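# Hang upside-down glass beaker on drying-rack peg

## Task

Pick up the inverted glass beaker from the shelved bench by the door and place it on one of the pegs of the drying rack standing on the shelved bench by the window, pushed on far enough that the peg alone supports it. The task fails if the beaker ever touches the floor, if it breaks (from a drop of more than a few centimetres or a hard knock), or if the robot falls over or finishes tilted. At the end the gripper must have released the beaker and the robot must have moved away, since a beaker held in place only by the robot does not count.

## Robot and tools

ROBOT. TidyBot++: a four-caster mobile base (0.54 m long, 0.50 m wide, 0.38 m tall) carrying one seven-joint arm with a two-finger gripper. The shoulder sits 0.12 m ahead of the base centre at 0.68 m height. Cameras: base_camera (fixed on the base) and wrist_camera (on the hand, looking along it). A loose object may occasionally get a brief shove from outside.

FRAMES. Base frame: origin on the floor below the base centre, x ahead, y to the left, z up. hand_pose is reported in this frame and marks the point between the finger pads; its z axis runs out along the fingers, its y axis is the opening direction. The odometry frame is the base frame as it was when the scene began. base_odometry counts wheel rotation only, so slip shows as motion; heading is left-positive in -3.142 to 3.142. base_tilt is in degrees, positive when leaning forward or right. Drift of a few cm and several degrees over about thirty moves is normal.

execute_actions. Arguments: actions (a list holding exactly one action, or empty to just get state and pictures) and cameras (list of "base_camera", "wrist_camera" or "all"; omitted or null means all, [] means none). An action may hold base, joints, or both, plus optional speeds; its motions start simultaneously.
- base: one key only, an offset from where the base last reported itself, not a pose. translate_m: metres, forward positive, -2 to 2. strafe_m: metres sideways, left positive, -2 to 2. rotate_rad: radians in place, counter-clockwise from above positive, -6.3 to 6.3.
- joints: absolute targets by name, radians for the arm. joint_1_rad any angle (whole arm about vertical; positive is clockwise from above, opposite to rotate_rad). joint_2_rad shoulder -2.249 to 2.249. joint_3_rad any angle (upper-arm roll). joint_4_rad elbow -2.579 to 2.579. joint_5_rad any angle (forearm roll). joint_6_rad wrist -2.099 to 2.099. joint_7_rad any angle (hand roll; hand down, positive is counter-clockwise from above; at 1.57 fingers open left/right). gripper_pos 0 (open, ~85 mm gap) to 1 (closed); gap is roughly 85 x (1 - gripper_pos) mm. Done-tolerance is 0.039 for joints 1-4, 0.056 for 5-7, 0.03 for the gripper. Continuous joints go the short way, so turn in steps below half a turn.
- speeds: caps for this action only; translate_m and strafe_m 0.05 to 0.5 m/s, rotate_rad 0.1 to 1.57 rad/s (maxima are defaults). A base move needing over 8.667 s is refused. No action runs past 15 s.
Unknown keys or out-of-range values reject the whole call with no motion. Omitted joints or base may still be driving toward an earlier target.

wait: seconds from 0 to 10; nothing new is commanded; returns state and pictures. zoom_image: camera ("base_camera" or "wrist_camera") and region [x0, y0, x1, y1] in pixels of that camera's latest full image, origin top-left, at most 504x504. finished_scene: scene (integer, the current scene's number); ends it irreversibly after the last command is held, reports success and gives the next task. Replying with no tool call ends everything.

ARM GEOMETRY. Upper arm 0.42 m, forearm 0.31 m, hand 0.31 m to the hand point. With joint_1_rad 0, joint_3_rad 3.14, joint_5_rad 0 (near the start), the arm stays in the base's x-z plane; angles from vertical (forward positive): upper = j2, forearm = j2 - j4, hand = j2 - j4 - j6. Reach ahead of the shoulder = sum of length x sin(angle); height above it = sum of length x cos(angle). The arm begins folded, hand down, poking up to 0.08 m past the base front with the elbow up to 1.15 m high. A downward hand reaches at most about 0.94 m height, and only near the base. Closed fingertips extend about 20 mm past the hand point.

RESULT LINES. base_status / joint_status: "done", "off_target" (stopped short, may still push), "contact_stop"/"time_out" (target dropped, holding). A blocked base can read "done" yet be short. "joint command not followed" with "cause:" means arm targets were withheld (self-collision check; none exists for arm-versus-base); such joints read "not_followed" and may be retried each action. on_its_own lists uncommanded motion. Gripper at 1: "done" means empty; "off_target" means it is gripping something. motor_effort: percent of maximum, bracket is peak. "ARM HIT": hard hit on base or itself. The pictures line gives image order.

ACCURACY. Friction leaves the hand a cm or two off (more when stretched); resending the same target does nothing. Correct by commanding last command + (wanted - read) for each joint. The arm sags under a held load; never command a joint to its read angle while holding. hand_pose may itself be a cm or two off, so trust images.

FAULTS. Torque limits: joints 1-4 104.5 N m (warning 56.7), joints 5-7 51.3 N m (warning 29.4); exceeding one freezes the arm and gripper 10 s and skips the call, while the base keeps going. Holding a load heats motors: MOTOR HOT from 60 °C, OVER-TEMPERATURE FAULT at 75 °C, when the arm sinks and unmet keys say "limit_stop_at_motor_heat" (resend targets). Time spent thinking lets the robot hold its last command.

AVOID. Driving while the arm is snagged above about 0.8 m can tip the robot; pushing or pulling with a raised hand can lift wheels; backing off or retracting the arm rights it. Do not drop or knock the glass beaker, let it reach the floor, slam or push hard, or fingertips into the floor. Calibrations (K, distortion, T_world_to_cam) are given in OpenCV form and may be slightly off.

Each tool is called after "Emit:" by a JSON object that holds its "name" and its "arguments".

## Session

Emit:
{"name": "execute_actions", "arguments": {"actions": []}}

Scene clock: 0.00 s.
base_odometry: x=+0.000 y=+0.000 heading=+0.000 (m, m, rad; odometry frame)
base_tilt: forward=+0.0 right=+0.4 (deg)
base_status: not commanded
joint_positions: joint_1_rad=+0.044 joint_2_rad=-0.318 joint_3_rad=+3.081 joint_4_rad=-2.549 joint_5_rad=-0.001 joint_6_rad=-0.838 joint_7_rad=+1.610 gripper_pos=+0.000
joint_status: not commanded
motor_effort: joint_1_rad=+0 joint_2_rad=-2 joint_3_rad=+1 joint_4_rad=+15 joint_5_rad=+0 joint_6_rad=+1 joint_7_rad=-1 (%)
hand_pose: x=+0.2575 y=+0.0015 z=+0.5779 quat_wxyz=(+0.010, +0.999, +0.026, +0.036) (m; base frame)
pictures: base_camera, wrist_camera
camera_calibration (this result's frames):
wrist_camera: T_world_to_cam=[[0.0988665, -0.994945, 0.017579, -0.0352757], [-0.989631, -0.100157, -0.102952, 0.379842], [0.104192, -0.0072182, -0.994531, 0.676426], [0, 0, 0, 1]] pos_world=[0.308912, 0.00782913, 0.712452]
Images, in order (width x height): base_camera 644x364, wrist_camera 644x476.

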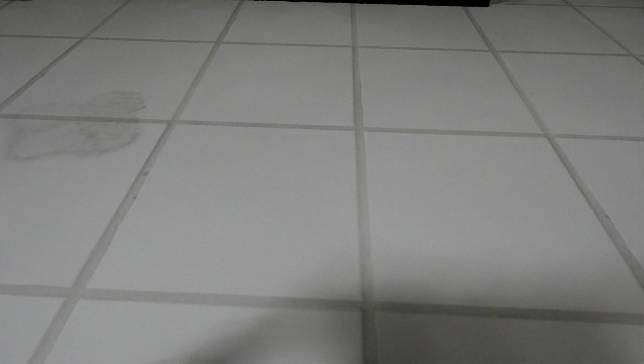

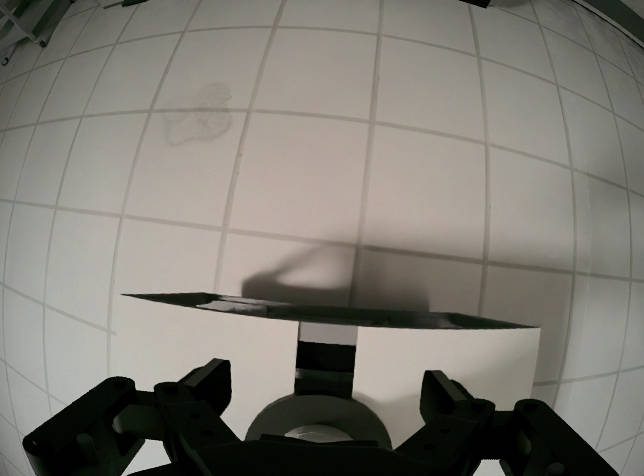

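Emit:
{"name": "execute_actions", "arguments": {"actions": [{"joints": {"joint_1_rad": 1.2, "joint_3_rad": 3.16, "joint_6_rad": 0.58, "joint_7_rad": 1.55}}], "cameras": ["wrist_camera"]}}

Scene clock: 2.77 s.
base_odometry: x=+0.000 y=+0.000 heading=+0.000 (m, m, rad; odometry frame)
base_tilt: forward=+0.1 right=+0.4 (deg)
base_status: not commanded
joint_positions: joint_1_rad=+1.175 joint_2_rad=-0.318 joint_3_rad=+3.134 joint_4_rad=-2.549 joint_5_rad=-0.001 joint_6_rad=+0.559 joint_7_rad=+1.577 gripper_pos=+0.000
joint_status: all done
motor_effort: joint_1_rad=+1(1) joint_2_rad=-6(7) joint_3_rad=+0(1) joint_4_rad=+20(20) joint_5_rad=-1(0) joint_6_rad=+9(8) joint_7_rad=-1(0) (%)
hand_pose: x=+0.2880 y=-0.3914 z=+0.8571 quat_wxyz=(+0.372, +0.621, -0.407, +0.558) (m; base frame)
pictures: wrist_camera
camera_calibration (this result's frames):
wrist_camera: T_world_to_cam=[[-0.913604, -0.403038, 0.0537488, 0.0581852], [-0.0768665, 0.0413905, -0.996182, 0.957539], [0.399274, -0.914247, -0.0687946, -0.285325], [0, 0, 0, 1]] pos_world=[0.240684, -0.27704, 0.931127]
Images, in order (width x height): wrist_camera 644x476.

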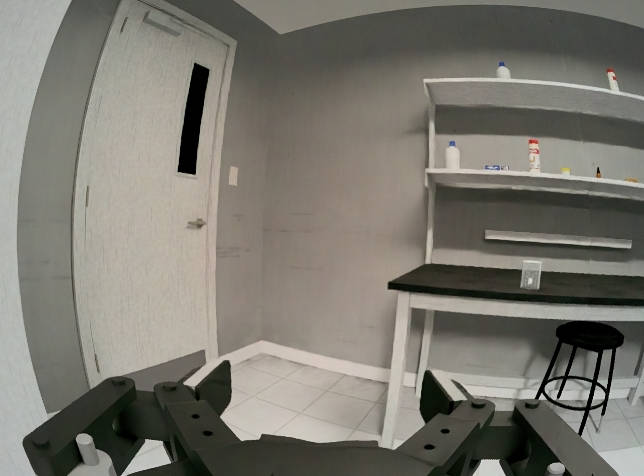

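Emit:
{"name": "zoom_image", "arguments": {"camera": "wrist_camera", "region": [470, 230, 600, 330]}}

Region (470, 230, 600, 330) of wrist_camera's 644x476 image, scaled by 3.877; it fills the top 388 rows of this view, and the rest is white.

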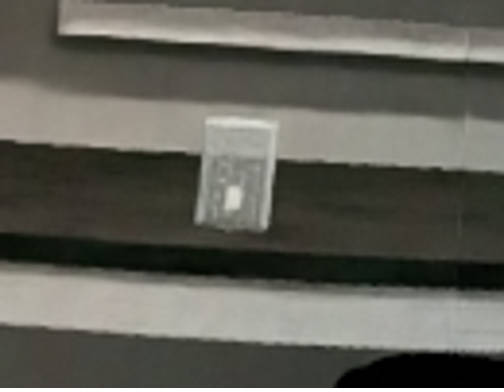

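Emit:
{"name": "execute_actions", "arguments": {"actions": [{"base": {"rotate_rad": -1.58}, "joints": {"joint_1_rad": -0.02, "joint_2_rad": -0.375, "joint_4_rad": -2.004, "joint_6_rad": -0.279}}], "cameras": []}}

Emit:
{"name": "execute_actions", "arguments": {"actions": [{"base": {"translate_m": 0.45}}]}}

Scene clock: 7.03 s.
base_odometry: x=+0.000 y=+0.000 heading=-1.579 (m, m, rad; odometry frame)
base_tilt: forward=+0.1 right=+0.3 (deg)
base_status: done
joint_positions: joint_1_rad=+0.004 joint_2_rad=-0.363 joint_3_rad=+3.140 joint_4_rad=-2.017 joint_5_rad=-0.001 joint_6_rad=-0.254 joint_7_rad=+1.577 gripper_pos=+0.000
joint_status: all done
motor_effort: joint_1_rad=+0(2) joint_2_rad=-7(9) joint_3_rad=+0(1) joint_4_rad=+23(23) joint_5_rad=+0(1) joint_6_rad=+8(9) joint_7_rad=+0(1) (%)
hand_pose: x=+0.5766 y=+0.0002 z=+0.9461 quat_wxyz=(+0.003, +0.816, +0.001, +0.578) (m; base frame)
pictures: none
No camera images: the call's "cameras" was empty. Leave "cameras" out to get every camera's image.

Scene clock: 9.30 s.
base_odometry: x=-0.004 y=-0.450 heading=-1.580 (m, m, rad; odometry frame)
base_tilt: forward=+0.0 right=+0.4 (deg)
base_status: done
joint_positions: joint_1_rad=+0.004 joint_2_rad=-0.369 joint_3_rad=+3.140 joint_4_rad=-2.014 joint_5_rad=-0.001 joint_6_rad=-0.257 joint_7_rad=+1.577 gripper_pos=+0.000
joint_status: not commanded
motor_effort: joint_1_rad=+0(1) joint_2_rad=-8(10) joint_3_rad=+0(1) joint_4_rad=+23(24) joint_5_rad=+0(0) joint_6_rad=+9(8) joint_7_rad=+0(0) (%)
hand_pose: x=+0.5752 y=+0.0002 z=+0.9497 quat_wxyz=(+0.003, +0.814, +0.001, +0.581) (m; base frame)
pictures: base_camera, wrist_camera
camera_calibration (this result's frames):
wrist_camera: T_world_to_cam=[[0.0207901, -0.998655, 0.0474951, -0.0579217], [-0.293311, -0.0515074, -0.954629, 1.14069], [0.955791, 0.00591596, -0.293987, -0.142037], [0, 0, 0, 1]] pos_world=[0.471539, 0.00175049, 1.04993]
Images, in order (width x height): base_camera 644x364, wrist_camera 644x476.

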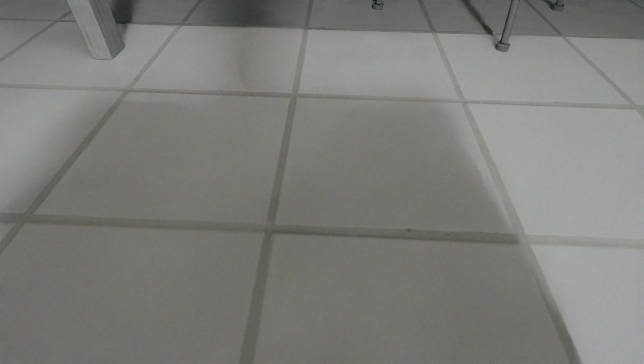

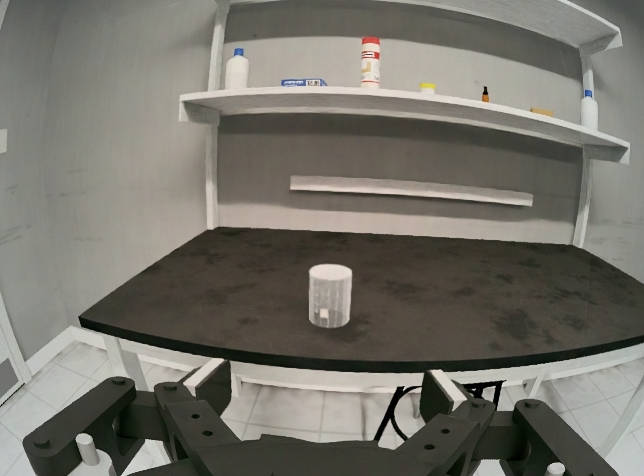

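Emit:
{"name": "zoom_image", "arguments": {"camera": "wrist_camera", "region": [270, 240, 400, 370]}}

Region (270, 240, 400, 370) of wrist_camera's 644x476 image, scaled by 3.877.

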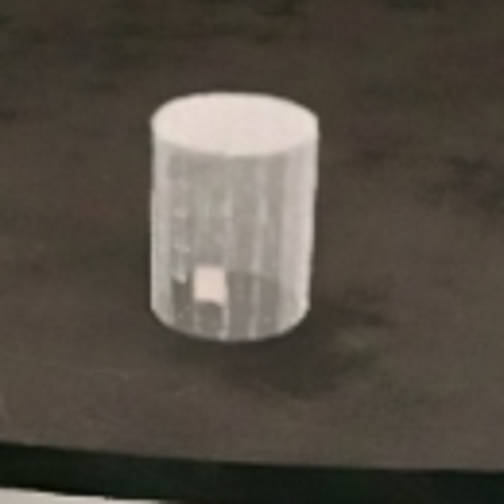

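Emit:
{"name": "execute_actions", "arguments": {"actions": [{"base": {"translate_m": 0.26}, "joints": {"joint_2_rad": -0.103}}], "cameras": ["wrist_camera"]}}

Scene clock: 12.07 s.
base_odometry: x=-0.007 y=-0.710 heading=-1.581 (m, m, rad; odometry frame)
base_tilt: forward=+0.1 right=+0.5 (deg)
base_status: done
joint_positions: joint_1_rad=+0.004 joint_2_rad=-0.094 joint_3_rad=+3.140 joint_4_rad=-2.012 joint_5_rad=-0.001 joint_6_rad=-0.257 joint_7_rad=+1.577 gripper_pos=+0.000
joint_status: all done
motor_effort: joint_1_rad=+1(0) joint_2_rad=-16(21) joint_3_rad=+0(1) joint_4_rad=+22(24) joint_5_rad=+0(0) joint_6_rad=+7(8) joint_7_rad=+0(1) (%)
hand_pose: x=+0.6315 y=+0.0000 z=+0.8171 quat_wxyz=(+0.002, +0.885, +0.001, +0.465) (m; base frame)
pictures: wrist_camera
camera_calibration (this result's frames):
wrist_camera: T_world_to_cam=[[0.032661, -0.998705, 0.0389957, -0.0535817], [-0.539652, -0.0504619, -0.840374, 1.0928], [0.841254, 0.00640332, -0.540602, 0.0390123], [0, 0, 0, 1]] pos_world=[0.558661, 0.00138246, 0.941538]
Images, in order (width x height): wrist_camera 644x476.

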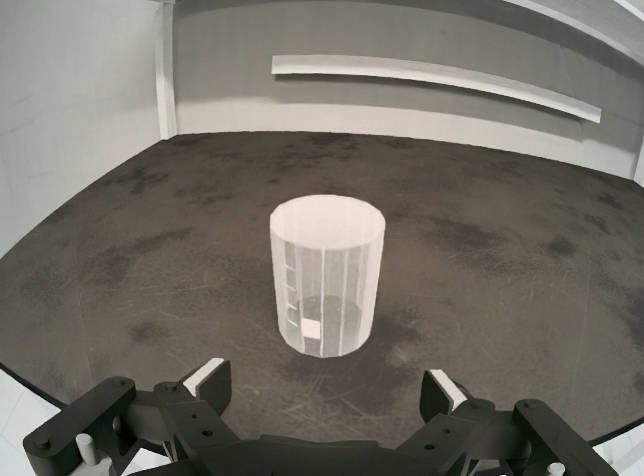

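Emit:
{"name": "execute_actions", "arguments": {"actions": [{"base": {"strafe_m": 0.004}}], "cameras": []}}

Emit:
{"name": "execute_actions", "arguments": {"actions": [{"base": {"translate_m": 0.06}, "speeds": {"translate_m": 0.1}}], "cameras": ["wrist_camera"]}}

Scene clock: 13.30 s.
base_odometry: x=-0.003 y=-0.710 heading=-1.581 (m, m, rad; odometry frame)
base_tilt: forward=+0.1 right=+0.4 (deg)
base_status: done
joint_positions: joint_1_rad=+0.003 joint_2_rad=-0.094 joint_3_rad=+3.141 joint_4_rad=-2.012 joint_5_rad=-0.001 joint_6_rad=-0.257 joint_7_rad=+1.577 gripper_pos=+0.000
joint_status: not commanded
motor_effort: joint_1_rad=+1(2) joint_2_rad=-15(17) joint_3_rad=+1(3) joint_4_rad=+22(22) joint_5_rad=+0(1) joint_6_rad=+8(8) joint_7_rad=+0(0) (%)
hand_pose: x=+0.6314 y=+0.0004 z=+0.8172 quat_wxyz=(+0.002, +0.885, +0.002, +0.465) (m; base frame)
pictures: none
No camera images: the call's "cameras" was empty. Leave "cameras" out to get every camera's image.

Scene clock: 14.47 s.
base_odometry: x=-0.004 y=-0.771 heading=-1.581 (m, m, rad; odometry frame)
base_tilt: forward=+0.0 right=+0.4 (deg)
base_status: done
joint_positions: joint_1_rad=+0.003 joint_2_rad=-0.100 joint_3_rad=+3.141 joint_4_rad=-2.011 joint_5_rad=-0.001 joint_6_rad=-0.257 joint_7_rad=+1.577 gripper_pos=+0.000
joint_status: not commanded
motor_effort: joint_1_rad=+0(1) joint_2_rad=-16(19) joint_3_rad=+0(1) joint_4_rad=+22(22) joint_5_rad=+0(0) joint_6_rad=+8(8) joint_7_rad=+0(1) (%)
hand_pose: x=+0.6307 y=+0.0004 z=+0.8201 quat_wxyz=(+0.002, +0.884, +0.002, +0.467) (m; base frame)
pictures: wrist_camera
camera_calibration (this result's frames):
wrist_camera: T_world_to_cam=[[0.0332506, -0.998681, 0.0391348, -0.0537482], [-0.534741, -0.0508571, -0.843484, 1.09443], [0.844362, 0.00711944, -0.535726, 0.0353154], [0, 0, 0, 1]] pos_world=[0.557202, 0.00173057, 0.944153]
Images, in order (width x height): wrist_camera 644x476.

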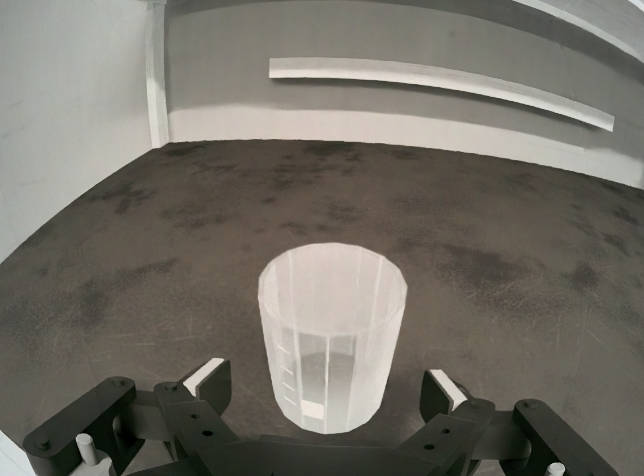

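Emit:
{"name": "execute_actions", "arguments": {"actions": [{"base": {"translate_m": 0.051}, "speeds": {"translate_m": 0.08}}], "cameras": ["wrist_camera"]}}

Scene clock: 16.03 s.
base_odometry: x=-0.004 y=-0.822 heading=-1.580 (m, m, rad; odometry frame)
base_tilt: forward=+0.1 right=+0.4 (deg)
base_status: done
joint_positions: joint_1_rad=+0.003 joint_2_rad=-0.101 joint_3_rad=+3.141 joint_4_rad=-2.011 joint_5_rad=-0.001 joint_6_rad=-0.257 joint_7_rad=+1.577 gripper_pos=+0.000
joint_status: not commanded
motor_effort: joint_1_rad=+0(2) joint_2_rad=-16(18) joint_3_rad=+0(1) joint_4_rad=+22(23) joint_5_rad=+0(1) joint_6_rad=+7(7) joint_7_rad=+0(0) (%)
hand_pose: x=+0.6305 y=+0.0004 z=+0.8210 quat_wxyz=(+0.002, +0.884, +0.002, +0.468) (m; base frame)
pictures: wrist_camera
camera_calibration (this result's frames):
wrist_camera: T_world_to_cam=[[0.0331864, -0.99868, 0.0391936, -0.0537828], [-0.533358, -0.0508608, -0.844359, 1.0949], [0.845238, 0.00711701, -0.534342, 0.0342624], [0, 0, 0, 1]] pos_world=[0.556797, 0.00173163, 0.944901]
Images, in order (width x height): wrist_camera 644x476.

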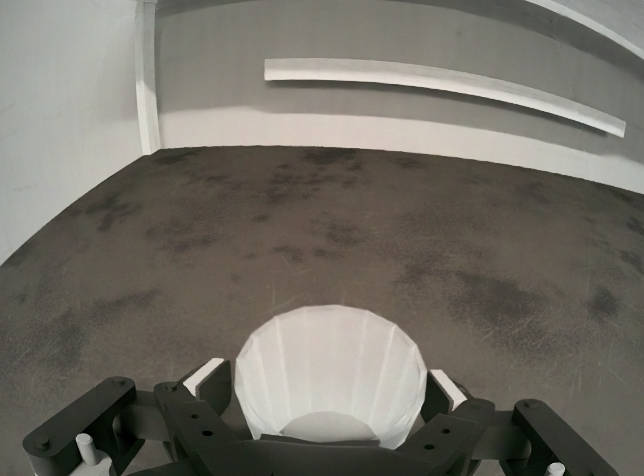

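Emit:
{"name": "execute_actions", "arguments": {"actions": [{"joints": {"gripper_pos": 0.5}}], "cameras": ["wrist_camera"]}}

Scene clock: 16.97 s.
base_odometry: x=-0.004 y=-0.822 heading=-1.580 (m, m, rad; odometry frame)
base_tilt: forward=+0.2 right=+0.4 (deg)
base_status: not commanded
joint_positions: joint_1_rad=+0.003 joint_2_rad=-0.102 joint_3_rad=+3.141 joint_4_rad=-2.010 joint_5_rad=-0.001 joint_6_rad=-0.258 joint_7_rad=+1.577 gripper_pos=+0.227
joint_status: gripper_pos off_target (ended at +0.227, target +0.500)
motor_effort: joint_1_rad=+0(0) joint_2_rad=-16(17) joint_3_rad=+0(0) joint_4_rad=+22(23) joint_5_rad=+0(0) joint_6_rad=+8(9) joint_7_rad=-1(0) (%)
hand_pose: x=+0.6307 y=+0.0004 z=+0.8217 quat_wxyz=(+0.002, +0.883, +0.002, +0.469) (m; base frame)
pictures: wrist_camera
camera_calibration (this result's frames):
wrist_camera: T_world_to_cam=[[0.033036, -0.99869, 0.0390812, -0.0536286], [-0.532367, -0.0506771, -0.844995, 1.09548], [0.845869, 0.00710968, -0.533344, 0.0333163], [0, 0, 0, 1]] pos_world=[0.556788, 0.00172044, 0.945539]
Images, in order (width x height): wrist_camera 644x476.

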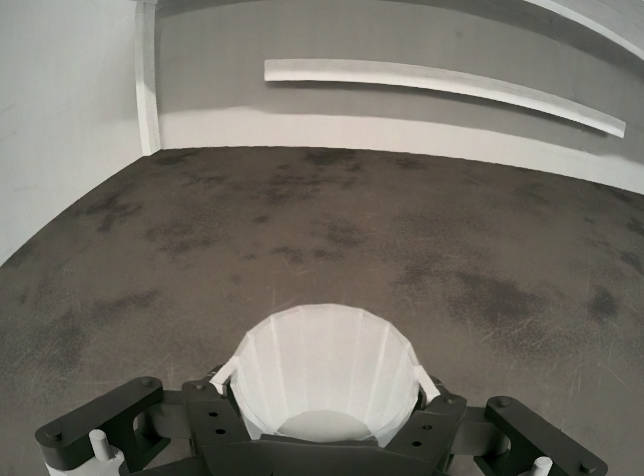

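Emit:
{"name": "execute_actions", "arguments": {"actions": [{"joints": {"joint_2_rad": -0.25}}], "cameras": ["wrist_camera"]}}

Emit:
{"name": "execute_actions", "arguments": {"actions": [{"base": {"translate_m": -0.85}}], "cameras": []}}

Scene clock: 18.27 s.
base_odometry: x=-0.004 y=-0.822 heading=-1.580 (m, m, rad; odometry frame)
base_tilt: forward=+0.2 right=+0.4 (deg)
base_status: not commanded
joint_positions: joint_1_rad=+0.003 joint_2_rad=-0.248 joint_3_rad=+3.141 joint_4_rad=-2.010 joint_5_rad=-0.001 joint_6_rad=-0.261 joint_7_rad=+1.577 gripper_pos=+0.227
joint_status: all done
motor_effort: joint_1_rad=+1(1) joint_2_rad=-12(18) joint_3_rad=+0(0) joint_4_rad=+24(24) joint_5_rad=+0(0) joint_6_rad=+9(10) joint_7_rad=+0(0) (%)
hand_pose: x=+0.6043 y=+0.0005 z=+0.8940 quat_wxyz=(+0.002, +0.848, +0.002, +0.531) (m; base frame)
pictures: wrist_camera
camera_calibration (this result's frames):
wrist_camera: T_world_to_cam=[[0.0270967, -0.998673, 0.0437867, -0.0561265], [-0.40639, -0.051025, -0.912274, 1.12652], [0.913298, 0.00692509, -0.407233, -0.0593084], [0, 0, 0, 1]] pos_world=[0.513493, 0.00183929, 1.006]
Images, in order (width x height): wrist_camera 644x476.

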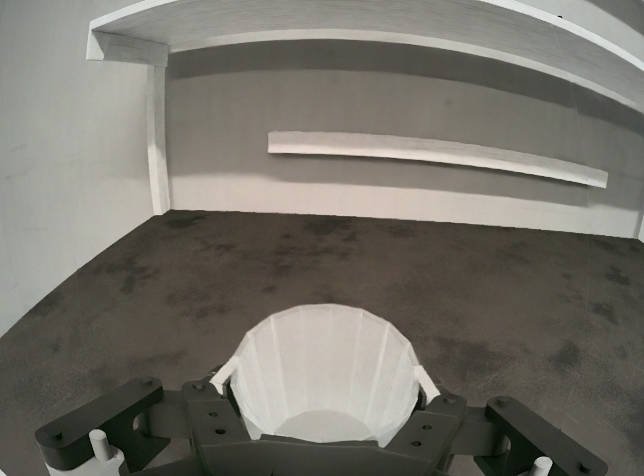

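Scene clock: 21.50 s.
base_odometry: x=+0.005 y=+0.029 heading=-1.581 (m, m, rad; odometry frame)
base_tilt: forward=+0.0 right=+0.4 (deg)
base_status: done
joint_positions: joint_1_rad=+0.001 joint_2_rad=-0.245 joint_3_rad=+3.142 joint_4_rad=-2.010 joint_5_rad=-0.001 joint_6_rad=-0.264 joint_7_rad=+1.577 gripper_pos=+0.227
joint_status: not commanded
motor_effort: joint_1_rad=+0(2) joint_2_rad=-13(15) joint_3_rad=+0(2) joint_4_rad=+24(25) joint_5_rad=+0(1) joint_6_rad=+9(9) joint_7_rad=+0(0) (%)
hand_pose: x=+0.6045 y=+0.0008 z=+0.8919 quat_wxyz=(+0.002, +0.849, +0.002, +0.528) (m; base frame)
pictures: none
No camera images: the call's "cameras" was empty. Leave "cameras" out to get every camera's image.

Emit:
{"name": "execute_actions", "arguments": {"actions": [{"base": {"rotate_rad": 3.11}, "joints": {"joint_2_rad": -0.39, "joint_4_rad": -1.924, "joint_6_rad": -0.037}, "speeds": {"rotate_rad": 1.2}}]}}

Scene clock: 25.33 s.
base_odometry: x=+0.005 y=+0.029 heading=+1.529 (m, m, rad; odometry frame)
base_tilt: forward=+0.0 right=+0.3 (deg)
base_status: done
joint_positions: joint_1_rad=-0.001 joint_2_rad=-0.383 joint_3_rad=+3.144 joint_4_rad=-1.928 joint_5_rad=-0.001 joint_6_rad=-0.054 joint_7_rad=+1.577 gripper_pos=+0.227
joint_status: all done
motor_effort: joint_1_rad=+1(2) joint_2_rad=-8(15) joint_3_rad=+0(3) joint_4_rad=+25(26) joint_5_rad=+0(0) joint_6_rad=+10(10) joint_7_rad=+0(0) (%)
hand_pose: x=+0.5872 y=+0.0001 z=+1.0715 quat_wxyz=(+0.002, +0.717, +0.001, +0.697) (m; base frame)
pictures: base_camera, wrist_camera
camera_calibration (this result's frames):
wrist_camera: T_world_to_cam=[[0.00653771, -0.998696, 0.0506312, -0.0591106], [0.00512772, -0.0505982, -0.998706, 1.13251], [0.999965, 0.00678887, 0.00479024, -0.463792], [0, 0, 0, 1]] pos_world=[0.458356, 0.00141813, 1.13626]
Images, in order (width x height): base_camera 644x364, wrist_camera 644x476.

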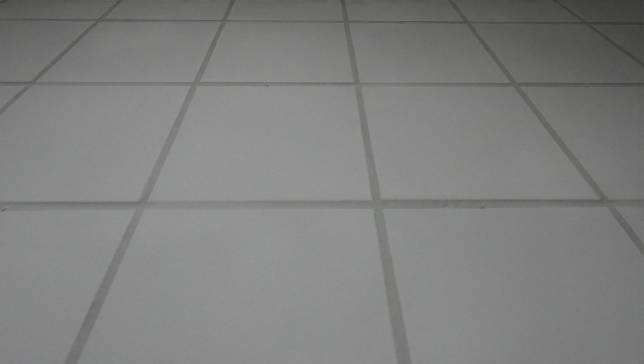

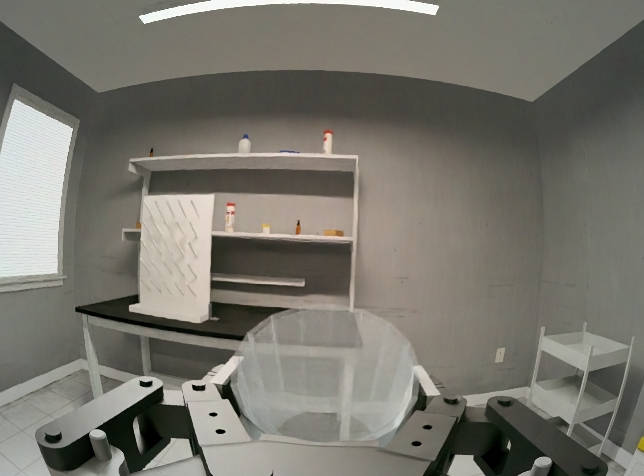

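Emit:
{"name": "zoom_image", "arguments": {"camera": "wrist_camera", "region": [70, 180, 250, 340]}}

Region (70, 180, 250, 340) of wrist_camera's 644x476 image, scaled by 2.800.

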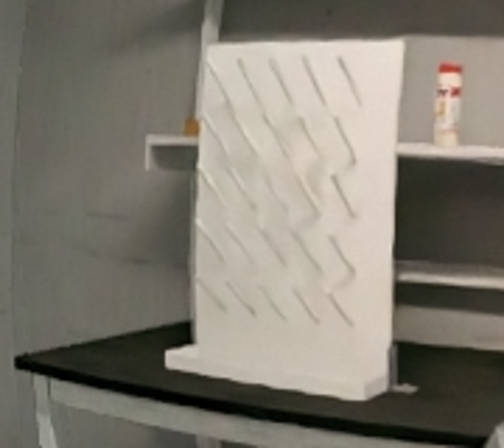

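Emit:
{"name": "execute_actions", "arguments": {"actions": [{"base": {"strafe_m": 0.7}}], "cameras": []}}

Emit:
{"name": "execute_actions", "arguments": {"actions": [{"base": {"translate_m": 0.7}, "joints": {"joint_6_rad": -0.25}}]}}

Scene clock: 29.60 s.
base_odometry: x=-0.695 y=+0.057 heading=+1.529 (m, m, rad; odometry frame)
base_tilt: forward=+0.0 right=+0.3 (deg)
base_status: done
joint_positions: joint_1_rad=-0.001 joint_2_rad=-0.383 joint_3_rad=+3.145 joint_4_rad=-1.928 joint_5_rad=-0.001 joint_6_rad=-0.054 joint_7_rad=+1.577 gripper_pos=+0.227
joint_status: not commanded
motor_effort: joint_1_rad=+0(1) joint_2_rad=-8(9) joint_3_rad=+0(2) joint_4_rad=+25(25) joint_5_rad=+0(0) joint_6_rad=+10(10) joint_7_rad=-1(1) (%)
hand_pose: x=+0.5872 y=-0.0004 z=+1.0715 quat_wxyz=(+0.002, +0.717, +0.001, +0.697) (m; base frame)
pictures: none
No camera images: the call's "cameras" was empty. Leave "cameras" out to get every camera's image.

Scene clock: 32.37 s.
base_odometry: x=-0.666 y=+0.756 heading=+1.530 (m, m, rad; odometry frame)
base_tilt: forward=+0.0 right=+0.4 (deg)
base_status: done
joint_positions: joint_1_rad=-0.001 joint_2_rad=-0.384 joint_3_rad=+3.145 joint_4_rad=-1.934 joint_5_rad=-0.001 joint_6_rad=-0.253 joint_7_rad=+1.577 gripper_pos=+0.227
joint_status: all done
motor_effort: joint_1_rad=+0(0) joint_2_rad=-8(10) joint_3_rad=+0(1) joint_4_rad=+24(27) joint_5_rad=+0(0) joint_6_rad=+9(11) joint_7_rad=+0(0) (%)
hand_pose: x=+0.5788 y=-0.0003 z=+1.0066 quat_wxyz=(+0.002, +0.784, +0.001, +0.620) (m; base frame)
pictures: base_camera, wrist_camera
camera_calibration (this result's frames):
wrist_camera: T_world_to_cam=[[0.0162141, -0.998741, 0.0474616, -0.0585354], [-0.198101, -0.0497357, -0.978919, 1.16538], [0.980047, 0.00647005, -0.198658, -0.238734], [0, 0, 0, 1]] pos_world=[0.465784, 0.00104408, 1.09617]
Images, in order (width x height): base_camera 644x364, wrist_camera 644x476.

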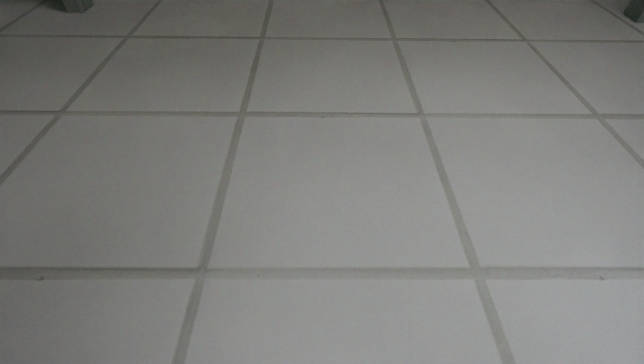

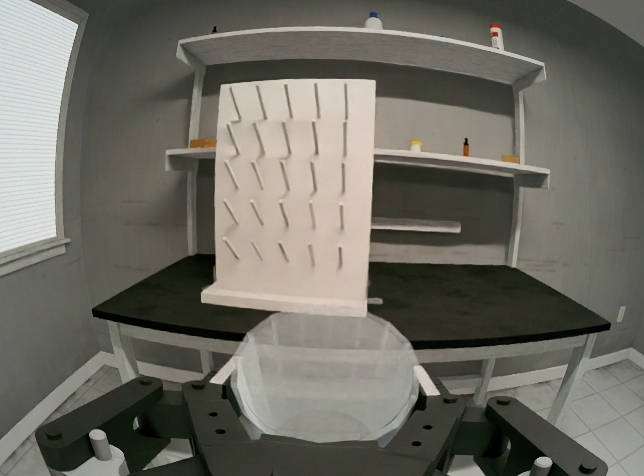

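Emit:
{"name": "zoom_image", "arguments": {"camera": "wrist_camera", "region": [190, 70, 400, 330]}}

Region (190, 70, 400, 330) of wrist_camera's 644x476 image, scaled by 1.938; it fills the left 407 columns of this view, and the rest is white.

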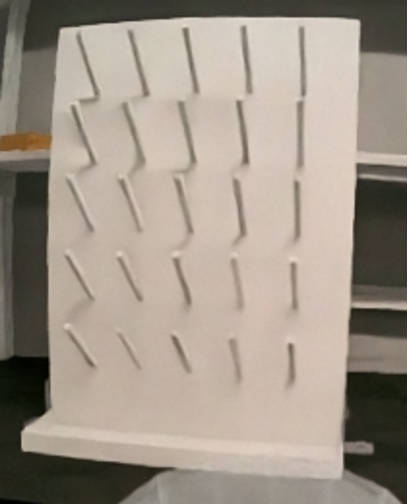

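Emit:
{"name": "execute_actions", "arguments": {"actions": [{"base": {"strafe_m": -0.017}, "joints": {"joint_2_rad": 0.138, "joint_4_rad": -2.378, "joint_6_rad": 1.372}}], "cameras": []}}

Emit:
{"name": "execute_actions", "arguments": {"actions": [{"base": {"translate_m": 0.4}, "speeds": {"translate_m": 0.3}}]}}

Scene clock: 36.53 s.
base_odometry: x=-0.649 y=+0.756 heading=+1.530 (m, m, rad; odometry frame)
base_tilt: forward=+0.1 right=+0.4 (deg)
base_status: done
joint_positions: joint_1_rad=-0.001 joint_2_rad=+0.140 joint_3_rad=+3.148 joint_4_rad=-2.372 joint_5_rad=-0.001 joint_6_rad=+1.347 joint_7_rad=+1.577 gripper_pos=+0.227
joint_status: all done
motor_effort: joint_1_rad=+0(1) joint_2_rad=-21(21) joint_3_rad=+0(3) joint_4_rad=+17(26) joint_5_rad=+0(0) joint_6_rad=+9(10) joint_7_rad=-1(0) (%)
hand_pose: x=+0.6489 y=-0.0012 z=+0.9669 quat_wxyz=(+0.005, +0.550, +0.000, +0.835) (m; base frame)
pictures: none
No camera images: the call's "cameras" was empty. Leave "cameras" out to get every camera's image.

Scene clock: 38.83 s.
base_odometry: x=-0.633 y=+1.156 heading=+1.530 (m, m, rad; odometry frame)
base_tilt: forward=+0.1 right=+0.4 (deg)
base_status: done
joint_positions: joint_1_rad=-0.001 joint_2_rad=+0.143 joint_3_rad=+3.148 joint_4_rad=-2.374 joint_5_rad=-0.001 joint_6_rad=+1.348 joint_7_rad=+1.577 gripper_pos=+0.227
joint_status: not commanded
motor_effort: joint_1_rad=+0(2) joint_2_rad=-20(23) joint_3_rad=+0(1) joint_4_rad=+17(18) joint_5_rad=+0(1) joint_6_rad=+9(10) joint_7_rad=-1(0) (%)
hand_pose: x=+0.6494 y=-0.0012 z=+0.9646 quat_wxyz=(+0.005, +0.552, +0.000, +0.834) (m; base frame)
pictures: base_camera, wrist_camera
camera_calibration (this result's frames):
wrist_camera: T_world_to_cam=[[-0.0195825, -0.998478, 0.0515533, -0.0393396], [0.419497, -0.0550104, -0.906089, 0.666865], [0.907546, 0.00388294, 0.419935, -0.86592], [0, 0, 0, 1]] pos_world=[0.505344, 0.000767081, 0.969897]
Images, in order (width x height): base_camera 644x364, wrist_camera 644x476.

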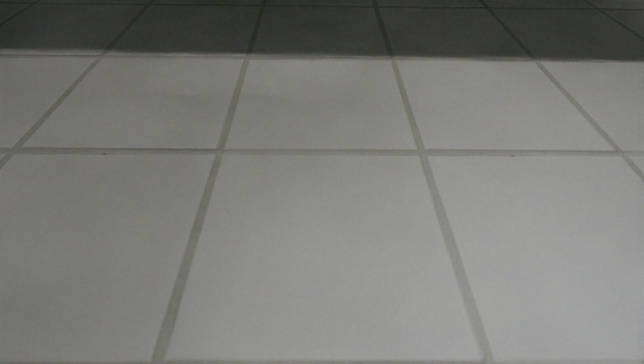

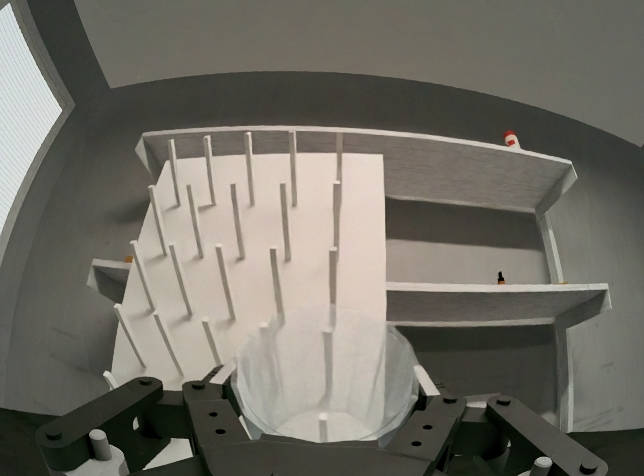

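Emit:
{"name": "zoom_image", "arguments": {"camera": "wrist_camera", "region": [190, 170, 460, 450]}}

Region (190, 170, 460, 450) of wrist_camera's 644x476 image, scaled by 1.800; it fills the left 486 columns of this view, and the rest is white.

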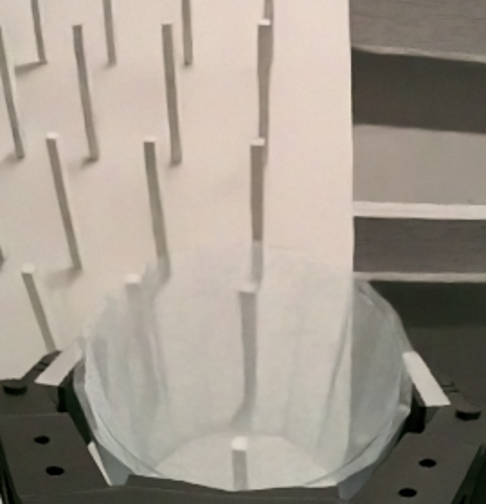

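Emit:
{"name": "execute_actions", "arguments": {"actions": [{"base": {"translate_m": 0.12}, "speeds": {"translate_m": 0.15}}], "cameras": ["wrist_camera"]}}

Scene clock: 41.53 s.
base_odometry: x=-0.628 y=+1.276 heading=+1.530 (m, m, rad; odometry frame)
base_tilt: forward=+0.2 right=+0.4 (deg)
base_status: done
joint_positions: joint_1_rad=-0.001 joint_2_rad=+0.144 joint_3_rad=+3.148 joint_4_rad=-2.375 joint_5_rad=-0.001 joint_6_rad=+1.348 joint_7_rad=+1.577 gripper_pos=+0.227
joint_status: not commanded
motor_effort: joint_1_rad=+0(1) joint_2_rad=-20(23) joint_3_rad=+0(1) joint_4_rad=+17(18) joint_5_rad=+0(0) joint_6_rad=+9(10) joint_7_rad=-1(0) (%)
hand_pose: x=+0.6495 y=-0.0012 z=+0.9637 quat_wxyz=(+0.005, +0.553, +0.000, +0.833) (m; base frame)
pictures: wrist_camera
camera_calibration (this result's frames):
wrist_camera: T_world_to_cam=[[-0.0194965, -0.998478, 0.0515825, -0.0393781], [0.417965, -0.0550073, -0.906796, 0.667742], [0.908254, 0.00388028, 0.418401, -0.864631], [0, 0, 0, 1]] pos_world=[0.505445, 0.000767548, 0.9693]
Images, in order (width x height): wrist_camera 644x476.

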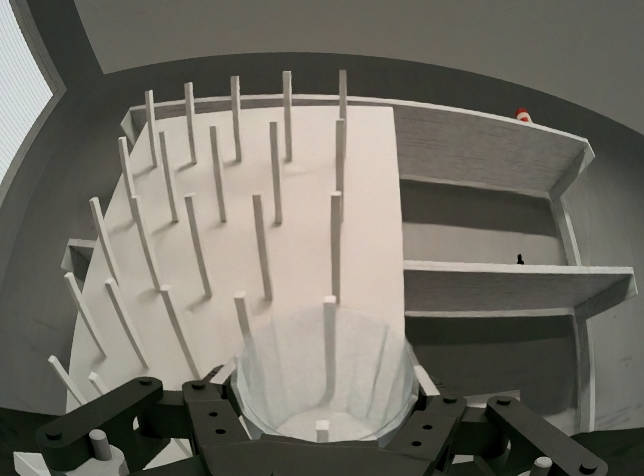

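Emit:
{"name": "zoom_image", "arguments": {"camera": "wrist_camera", "region": [190, 170, 460, 450]}}

Region (190, 170, 460, 450) of wrist_camera's 644x476 image, scaled by 1.800; it fills the left 486 columns of this view, and the rest is white.

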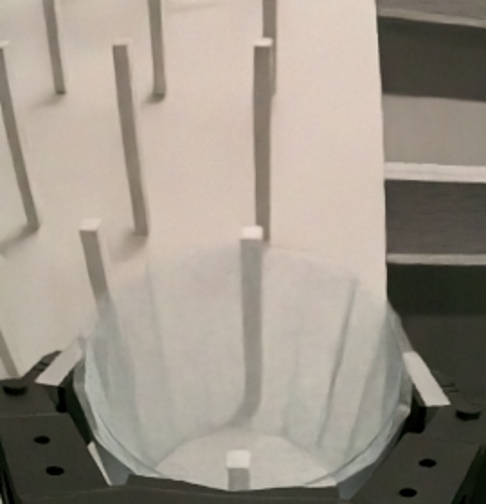

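Emit:
{"name": "execute_actions", "arguments": {"actions": [{"base": {"translate_m": 0.035}, "joints": {"joint_2_rad": 0.116}, "speeds": {"translate_m": 0.07}}], "cameras": ["wrist_camera"]}}

Scene clock: 54.53 s.
base_odometry: x=-0.626 y=+1.311 heading=+1.530 (m, m, rad; odometry frame)
base_tilt: forward=+0.1 right=+0.4 (deg)
base_status: done
joint_positions: joint_1_rad=-0.001 joint_2_rad=+0.126 joint_3_rad=+3.148 joint_4_rad=-2.376 joint_5_rad=-0.001 joint_6_rad=+1.348 joint_7_rad=+1.577 gripper_pos=+0.227
joint_status: all done
motor_effort: joint_1_rad=+0(0) joint_2_rad=-20(24) joint_3_rad=+0(1) joint_4_rad=+17(18) joint_5_rad=+0(0) joint_6_rad=+8(10) joint_7_rad=-1(0) (%)
hand_pose: x=+0.6443 y=-0.0012 z=+0.9728 quat_wxyz=(+0.005, +0.546, +0.000, +0.838) (m; base frame)
pictures: wrist_camera
camera_calibration (this result's frames):
wrist_camera: T_world_to_cam=[[-0.0203791, -0.99848, 0.0512162, -0.0390311], [0.433456, -0.0549858, -0.899496, 0.661115], [0.900944, 0.00386907, 0.433917, -0.874041], [0, 0, 0, 1]] pos_world=[0.500103, 0.000761893, 0.975931]
Images, in order (width x height): wrist_camera 644x476.

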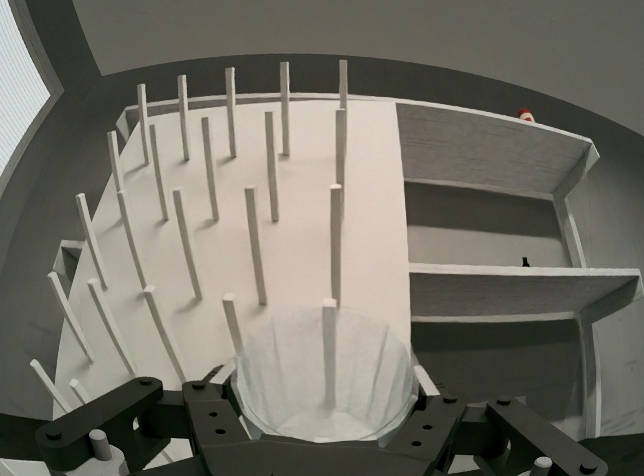

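Emit:
{"name": "zoom_image", "arguments": {"camera": "wrist_camera", "region": [190, 170, 460, 450]}}

Region (190, 170, 460, 450) of wrist_camera's 644x476 image, scaled by 1.800; it fills the left 486 columns of this view, and the rest is white.

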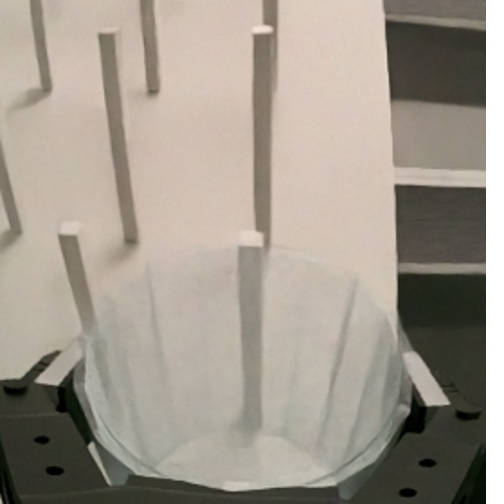

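Emit:
{"name": "execute_actions", "arguments": {"actions": [{"base": {"translate_m": 0.05}, "speeds": {"translate_m": 0.07}}], "cameras": ["wrist_camera"]}}

Scene clock: 56.77 s.
base_odometry: x=-0.624 y=+1.361 heading=+1.530 (m, m, rad; odometry frame)
base_tilt: forward=+0.1 right=+0.4 (deg)
base_status: done
joint_positions: joint_1_rad=-0.001 joint_2_rad=+0.124 joint_3_rad=+3.148 joint_4_rad=-2.376 joint_5_rad=-0.001 joint_6_rad=+1.348 joint_7_rad=+1.577 gripper_pos=+0.227
joint_status: not commanded
motor_effort: joint_1_rad=+0(1) joint_2_rad=-20(22) joint_3_rad=+0(1) joint_4_rad=+17(18) joint_5_rad=+0(0) joint_6_rad=+9(9) joint_7_rad=+0(0) (%)
hand_pose: x=+0.6436 y=-0.0012 z=+0.9739 quat_wxyz=(+0.005, +0.545, +0.000, +0.838) (m; base frame)
pictures: wrist_camera
camera_calibration (this result's frames):
wrist_camera: T_world_to_cam=[[-0.0204824, -0.99848, 0.0511714, -0.0389903], [0.435272, -0.0549825, -0.898619, 0.66035], [0.900066, 0.00386763, 0.435736, -0.875101], [0, 0, 0, 1]] pos_world=[0.499418, 0.000761284, 0.976711]
Images, in order (width x height): wrist_camera 644x476.

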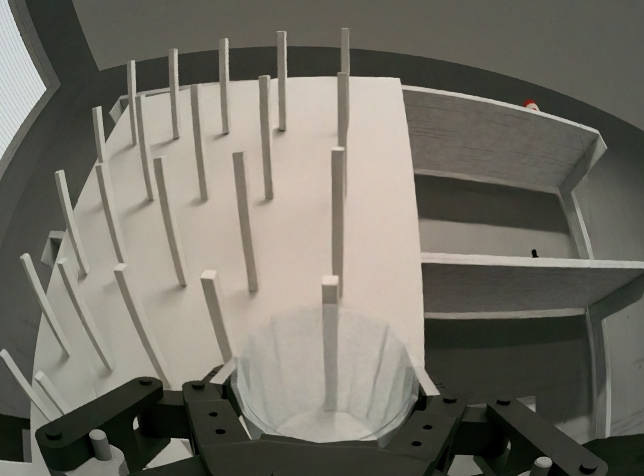

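Emit:
{"name": "execute_actions", "arguments": {"actions": [{"joints": {"joint_2_rad": 0.216, "joint_6_rad": 1.472}}], "cameras": ["wrist_camera"]}}

Scene clock: 58.20 s.
base_odometry: x=-0.624 y=+1.361 heading=+1.530 (m, m, rad; odometry frame)
base_tilt: forward=+0.1 right=+0.3 (deg)
base_status: not commanded
joint_positions: joint_1_rad=-0.001 joint_2_rad=+0.220 joint_3_rad=+3.148 joint_4_rad=-2.376 joint_5_rad=-0.001 joint_6_rad=+1.440 joint_7_rad=+1.577 gripper_pos=+0.227
joint_status: all done
motor_effort: joint_1_rad=+1(0) joint_2_rad=-22(24) joint_3_rad=+0(0) joint_4_rad=+16(17) joint_5_rad=+0(0) joint_6_rad=+9(9) joint_7_rad=-1(0) (%)
hand_pose: x=+0.6589 y=-0.0011 z=+0.9488 quat_wxyz=(+0.005, +0.547, +0.001, +0.837) (m; base frame)
pictures: wrist_camera
camera_calibration (this result's frames):
wrist_camera: T_world_to_cam=[[-0.0202166, -0.998449, 0.051865, -0.0381132], [0.431752, -0.0555078, -0.900283, 0.635026], [0.901766, 0.00419213, 0.432205, -0.875777], [0, 0, 0, 1]] pos_world=[0.514801, 0.00086618, 0.952195]
Images, in order (width x height): wrist_camera 644x476.

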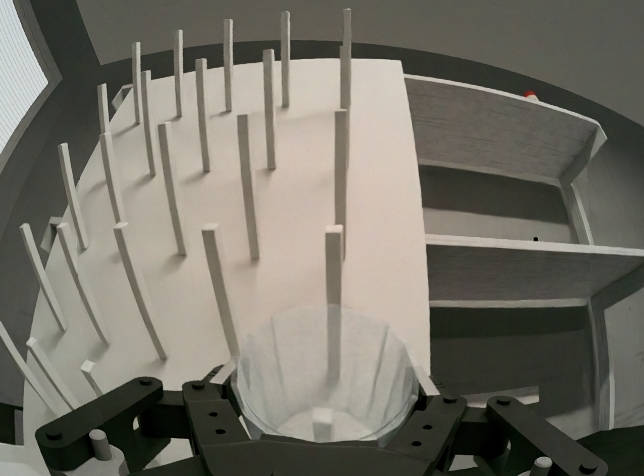

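Emit:
{"name": "execute_actions", "arguments": {"actions": [{"base": {"translate_m": 0.004}, "joints": {"joint_2_rad": 0.303, "joint_6_rad": 1.564}, "speeds": {"translate_m": 0.05}}], "cameras": ["wrist_camera"]}}

Scene clock: 59.77 s.
base_odometry: x=-0.623 y=+1.365 heading=+1.530 (m, m, rad; odometry frame)
base_tilt: forward=+0.1 right=+0.4 (deg)
base_status: done
joint_positions: joint_1_rad=-0.001 joint_2_rad=+0.307 joint_3_rad=+3.148 joint_4_rad=-2.376 joint_5_rad=-0.001 joint_6_rad=+1.533 joint_7_rad=+1.577 gripper_pos=+0.227
joint_status: all done
motor_effort: joint_1_rad=+0(0) joint_2_rad=-23(25) joint_3_rad=+0(1) joint_4_rad=+14(17) joint_5_rad=+0(0) joint_6_rad=+9(9) joint_7_rad=+0(1) (%)
hand_pose: x=+0.6695 y=-0.0010 z=+0.9279 quat_wxyz=(+0.005, +0.544, +0.001, +0.839) (m; base frame)
pictures: wrist_camera
camera_calibration (this result's frames):
wrist_camera: T_world_to_cam=[[-0.0204004, -0.998421, 0.0523379, -0.0370113], [0.436987, -0.0559881, -0.897724, 0.605796], [0.899237, 0.00455703, 0.437439, -0.87941], [0, 0, 0, 1]] pos_world=[0.525318, 0.000972066, 0.930463]
Images, in order (width x height): wrist_camera 644x476.

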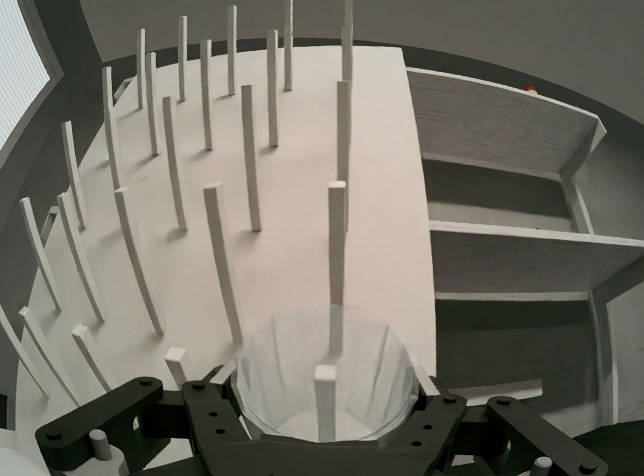

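Emit:
{"name": "execute_actions", "arguments": {"actions": [{"base": {"translate_m": 0.006}, "joints": {"joint_2_rad": 0.323, "joint_6_rad": 1.584}, "speeds": {"translate_m": 0.05}}], "cameras": ["wrist_camera"]}}

Scene clock: 60.83 s.
base_odometry: x=-0.623 y=+1.372 heading=+1.530 (m, m, rad; odometry frame)
base_tilt: forward=+0.2 right=+0.4 (deg)
base_status: done
joint_positions: joint_1_rad=-0.001 joint_2_rad=+0.325 joint_3_rad=+3.148 joint_4_rad=-2.377 joint_5_rad=-0.001 joint_6_rad=+1.554 joint_7_rad=+1.577 gripper_pos=+0.227
joint_status: all done
motor_effort: joint_1_rad=+1(0) joint_2_rad=-24(26) joint_3_rad=+0(0) joint_4_rad=+14(15) joint_5_rad=+0(0) joint_6_rad=+9(9) joint_7_rad=+0(0) (%)
hand_pose: x=+0.6711 y=-0.0010 z=+0.9241 quat_wxyz=(+0.005, +0.543, +0.001, +0.840) (m; base frame)
pictures: wrist_camera
camera_calibration (this result's frames):
wrist_camera: T_world_to_cam=[[-0.0205302, -0.998415, 0.0524035, -0.0367219], [0.439796, -0.0560896, -0.896344, 0.598481], [0.897863, 0.00464475, 0.440251, -0.88086], [0, 0, 0, 1]] pos_world=[0.526928, 0.00099619, 0.926169]
Images, in order (width x height): wrist_camera 644x476.

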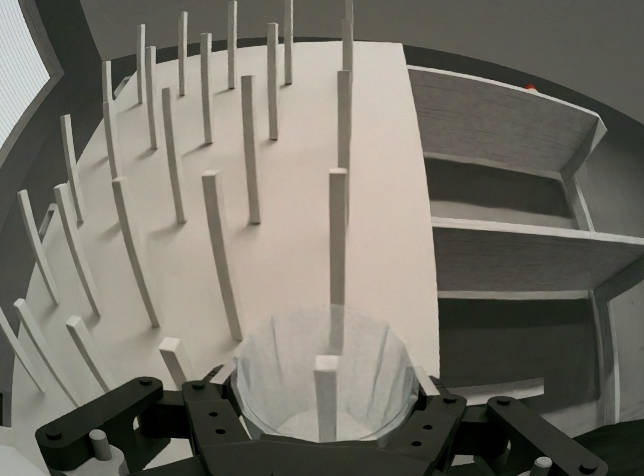

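Emit:
{"name": "execute_actions", "arguments": {"actions": [{"joints": {"gripper_pos": 0.0}}], "cameras": ["wrist_camera"]}}

Scene clock: 61.83 s.
base_odometry: x=-0.623 y=+1.372 heading=+1.530 (m, m, rad; odometry frame)
base_tilt: forward=+0.0 right=+0.4 (deg)
base_status: not commanded
joint_positions: joint_1_rad=-0.001 joint_2_rad=+0.325 joint_3_rad=+3.148 joint_4_rad=-2.377 joint_5_rad=-0.001 joint_6_rad=+1.558 joint_7_rad=+1.577 gripper_pos=+0.000
joint_status: all done
motor_effort: joint_1_rad=+0(0) joint_2_rad=-23(25) joint_3_rad=+0(0) joint_4_rad=+13(14) joint_5_rad=+0(1) joint_6_rad=+8(9) joint_7_rad=+0(1) (%)
hand_pose: x=+0.6705 y=-0.0010 z=+0.9255 quat_wxyz=(+0.005, +0.541, +0.001, +0.841) (m; base frame)
pictures: wrist_camera
camera_calibration (this result's frames):
wrist_camera: T_world_to_cam=[[-0.020777, -0.998414, 0.0523285, -0.0365668], [0.444143, -0.056109, -0.894197, 0.595088], [0.895715, 0.00466261, 0.444605, -0.883495], [0, 0, 0, 1]] pos_world=[0.526295, 0.00100041, 0.926845]
Images, in order (width x height): wrist_camera 644x476.

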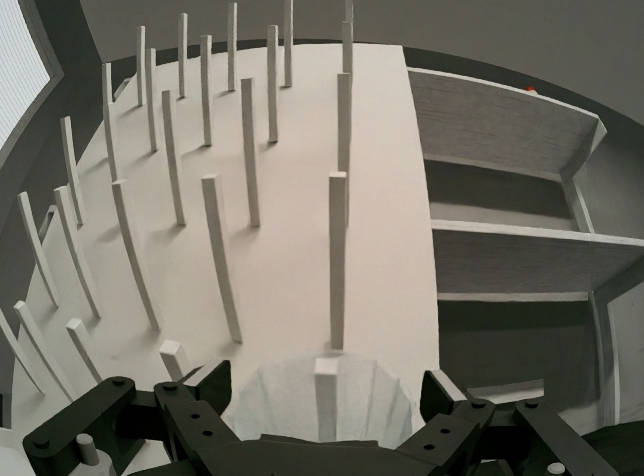

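The beaker has settled fully onto the peg. I'll back out slowly, then move clear.

Emit:
{"name": "execute_actions", "arguments": {"actions": [{"base": {"translate_m": -0.1}, "speeds": {"translate_m": 0.1}}], "cameras": ["wrist_camera"]}}

Scene clock: 63.47 s.
base_odometry: x=-0.627 y=+1.272 heading=+1.530 (m, m, rad; odometry frame)
base_tilt: forward=+0.1 right=+0.4 (deg)
base_status: done
joint_positions: joint_1_rad=-0.001 joint_2_rad=+0.323 joint_3_rad=+3.148 joint_4_rad=-2.377 joint_5_rad=-0.001 joint_6_rad=+1.560 joint_7_rad=+1.577 gripper_pos=+0.000
joint_status: not commanded
motor_effort: joint_1_rad=+0(1) joint_2_rad=-24(26) joint_3_rad=+0(1) joint_4_rad=+13(14) joint_5_rad=+0(1) joint_6_rad=+8(8) joint_7_rad=+0(1) (%)
hand_pose: x=+0.6699 y=-0.0009 z=+0.9266 quat_wxyz=(+0.005, +0.540, +0.001, +0.842) (m; base frame)
pictures: wrist_camera
camera_calibration (this result's frames):
wrist_camera: T_world_to_cam=[[-0.0208899, -0.998414, 0.0522749, -0.0364877], [0.446809, -0.0560974, -0.892869, 0.59332], [0.894385, 0.00470497, 0.447273, -0.885086], [0, 0, 0, 1]] pos_world=[0.525745, 0.00101817, 0.927539]
Images, in order (width x height): wrist_camera 644x476.

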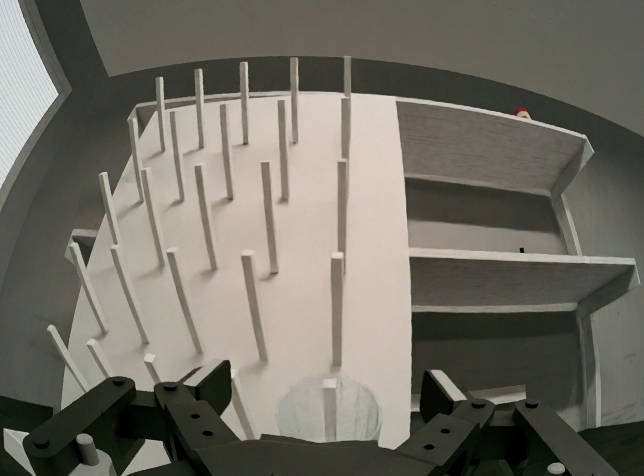

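Emit:
{"name": "execute_actions", "arguments": {"actions": [{"base": {"translate_m": -0.3}, "joints": {"joint_6_rad": 1.25}}], "cameras": ["wrist_camera"]}}

Scene clock: 65.47 s.
base_odometry: x=-0.639 y=+0.972 heading=+1.530 (m, m, rad; odometry frame)
base_tilt: forward=+0.2 right=+0.4 (deg)
base_status: done
joint_positions: joint_1_rad=-0.001 joint_2_rad=+0.325 joint_3_rad=+3.148 joint_4_rad=-2.377 joint_5_rad=-0.001 joint_6_rad=+1.250 joint_7_rad=+1.577 gripper_pos=+0.000
joint_status: all done
motor_effort: joint_1_rad=+0(2) joint_2_rad=-25(27) joint_3_rad=+0(1) joint_4_rad=+14(15) joint_5_rad=+0(1) joint_6_rad=+9(11) joint_7_rad=+0(0) (%)
hand_pose: x=+0.6961 y=-0.0012 z=+0.8330 quat_wxyz=(+0.005, +0.664, +0.001, +0.748) (m; base frame)
pictures: wrist_camera
camera_calibration (this result's frames):
wrist_camera: T_world_to_cam=[[-0.00457945, -0.998495, 0.0546456, -0.0446671], [0.15073, -0.0547111, -0.98706, 0.782569], [0.988564, 0.00371657, 0.150754, -0.685221], [0, 0, 0, 1]] pos_world=[0.559224, 0.000761998, 0.878183]
Images, in order (width x height): wrist_camera 644x476.

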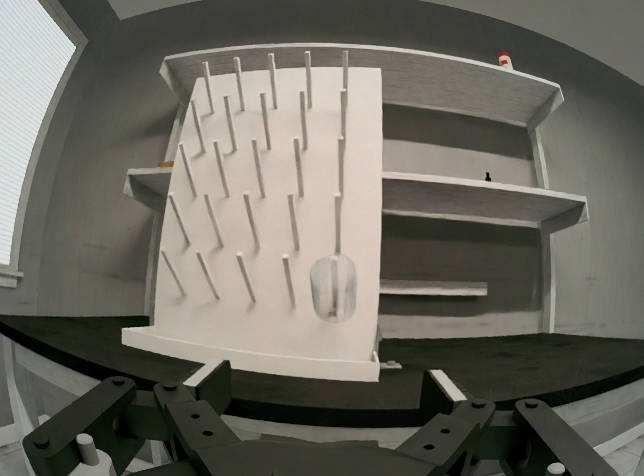

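The beaker is hanging on the bottom-right peg and the robot is clear.

Emit:
{"name": "finished_scene", "arguments": {"scene": 2}}

The scene is finished: the task was done.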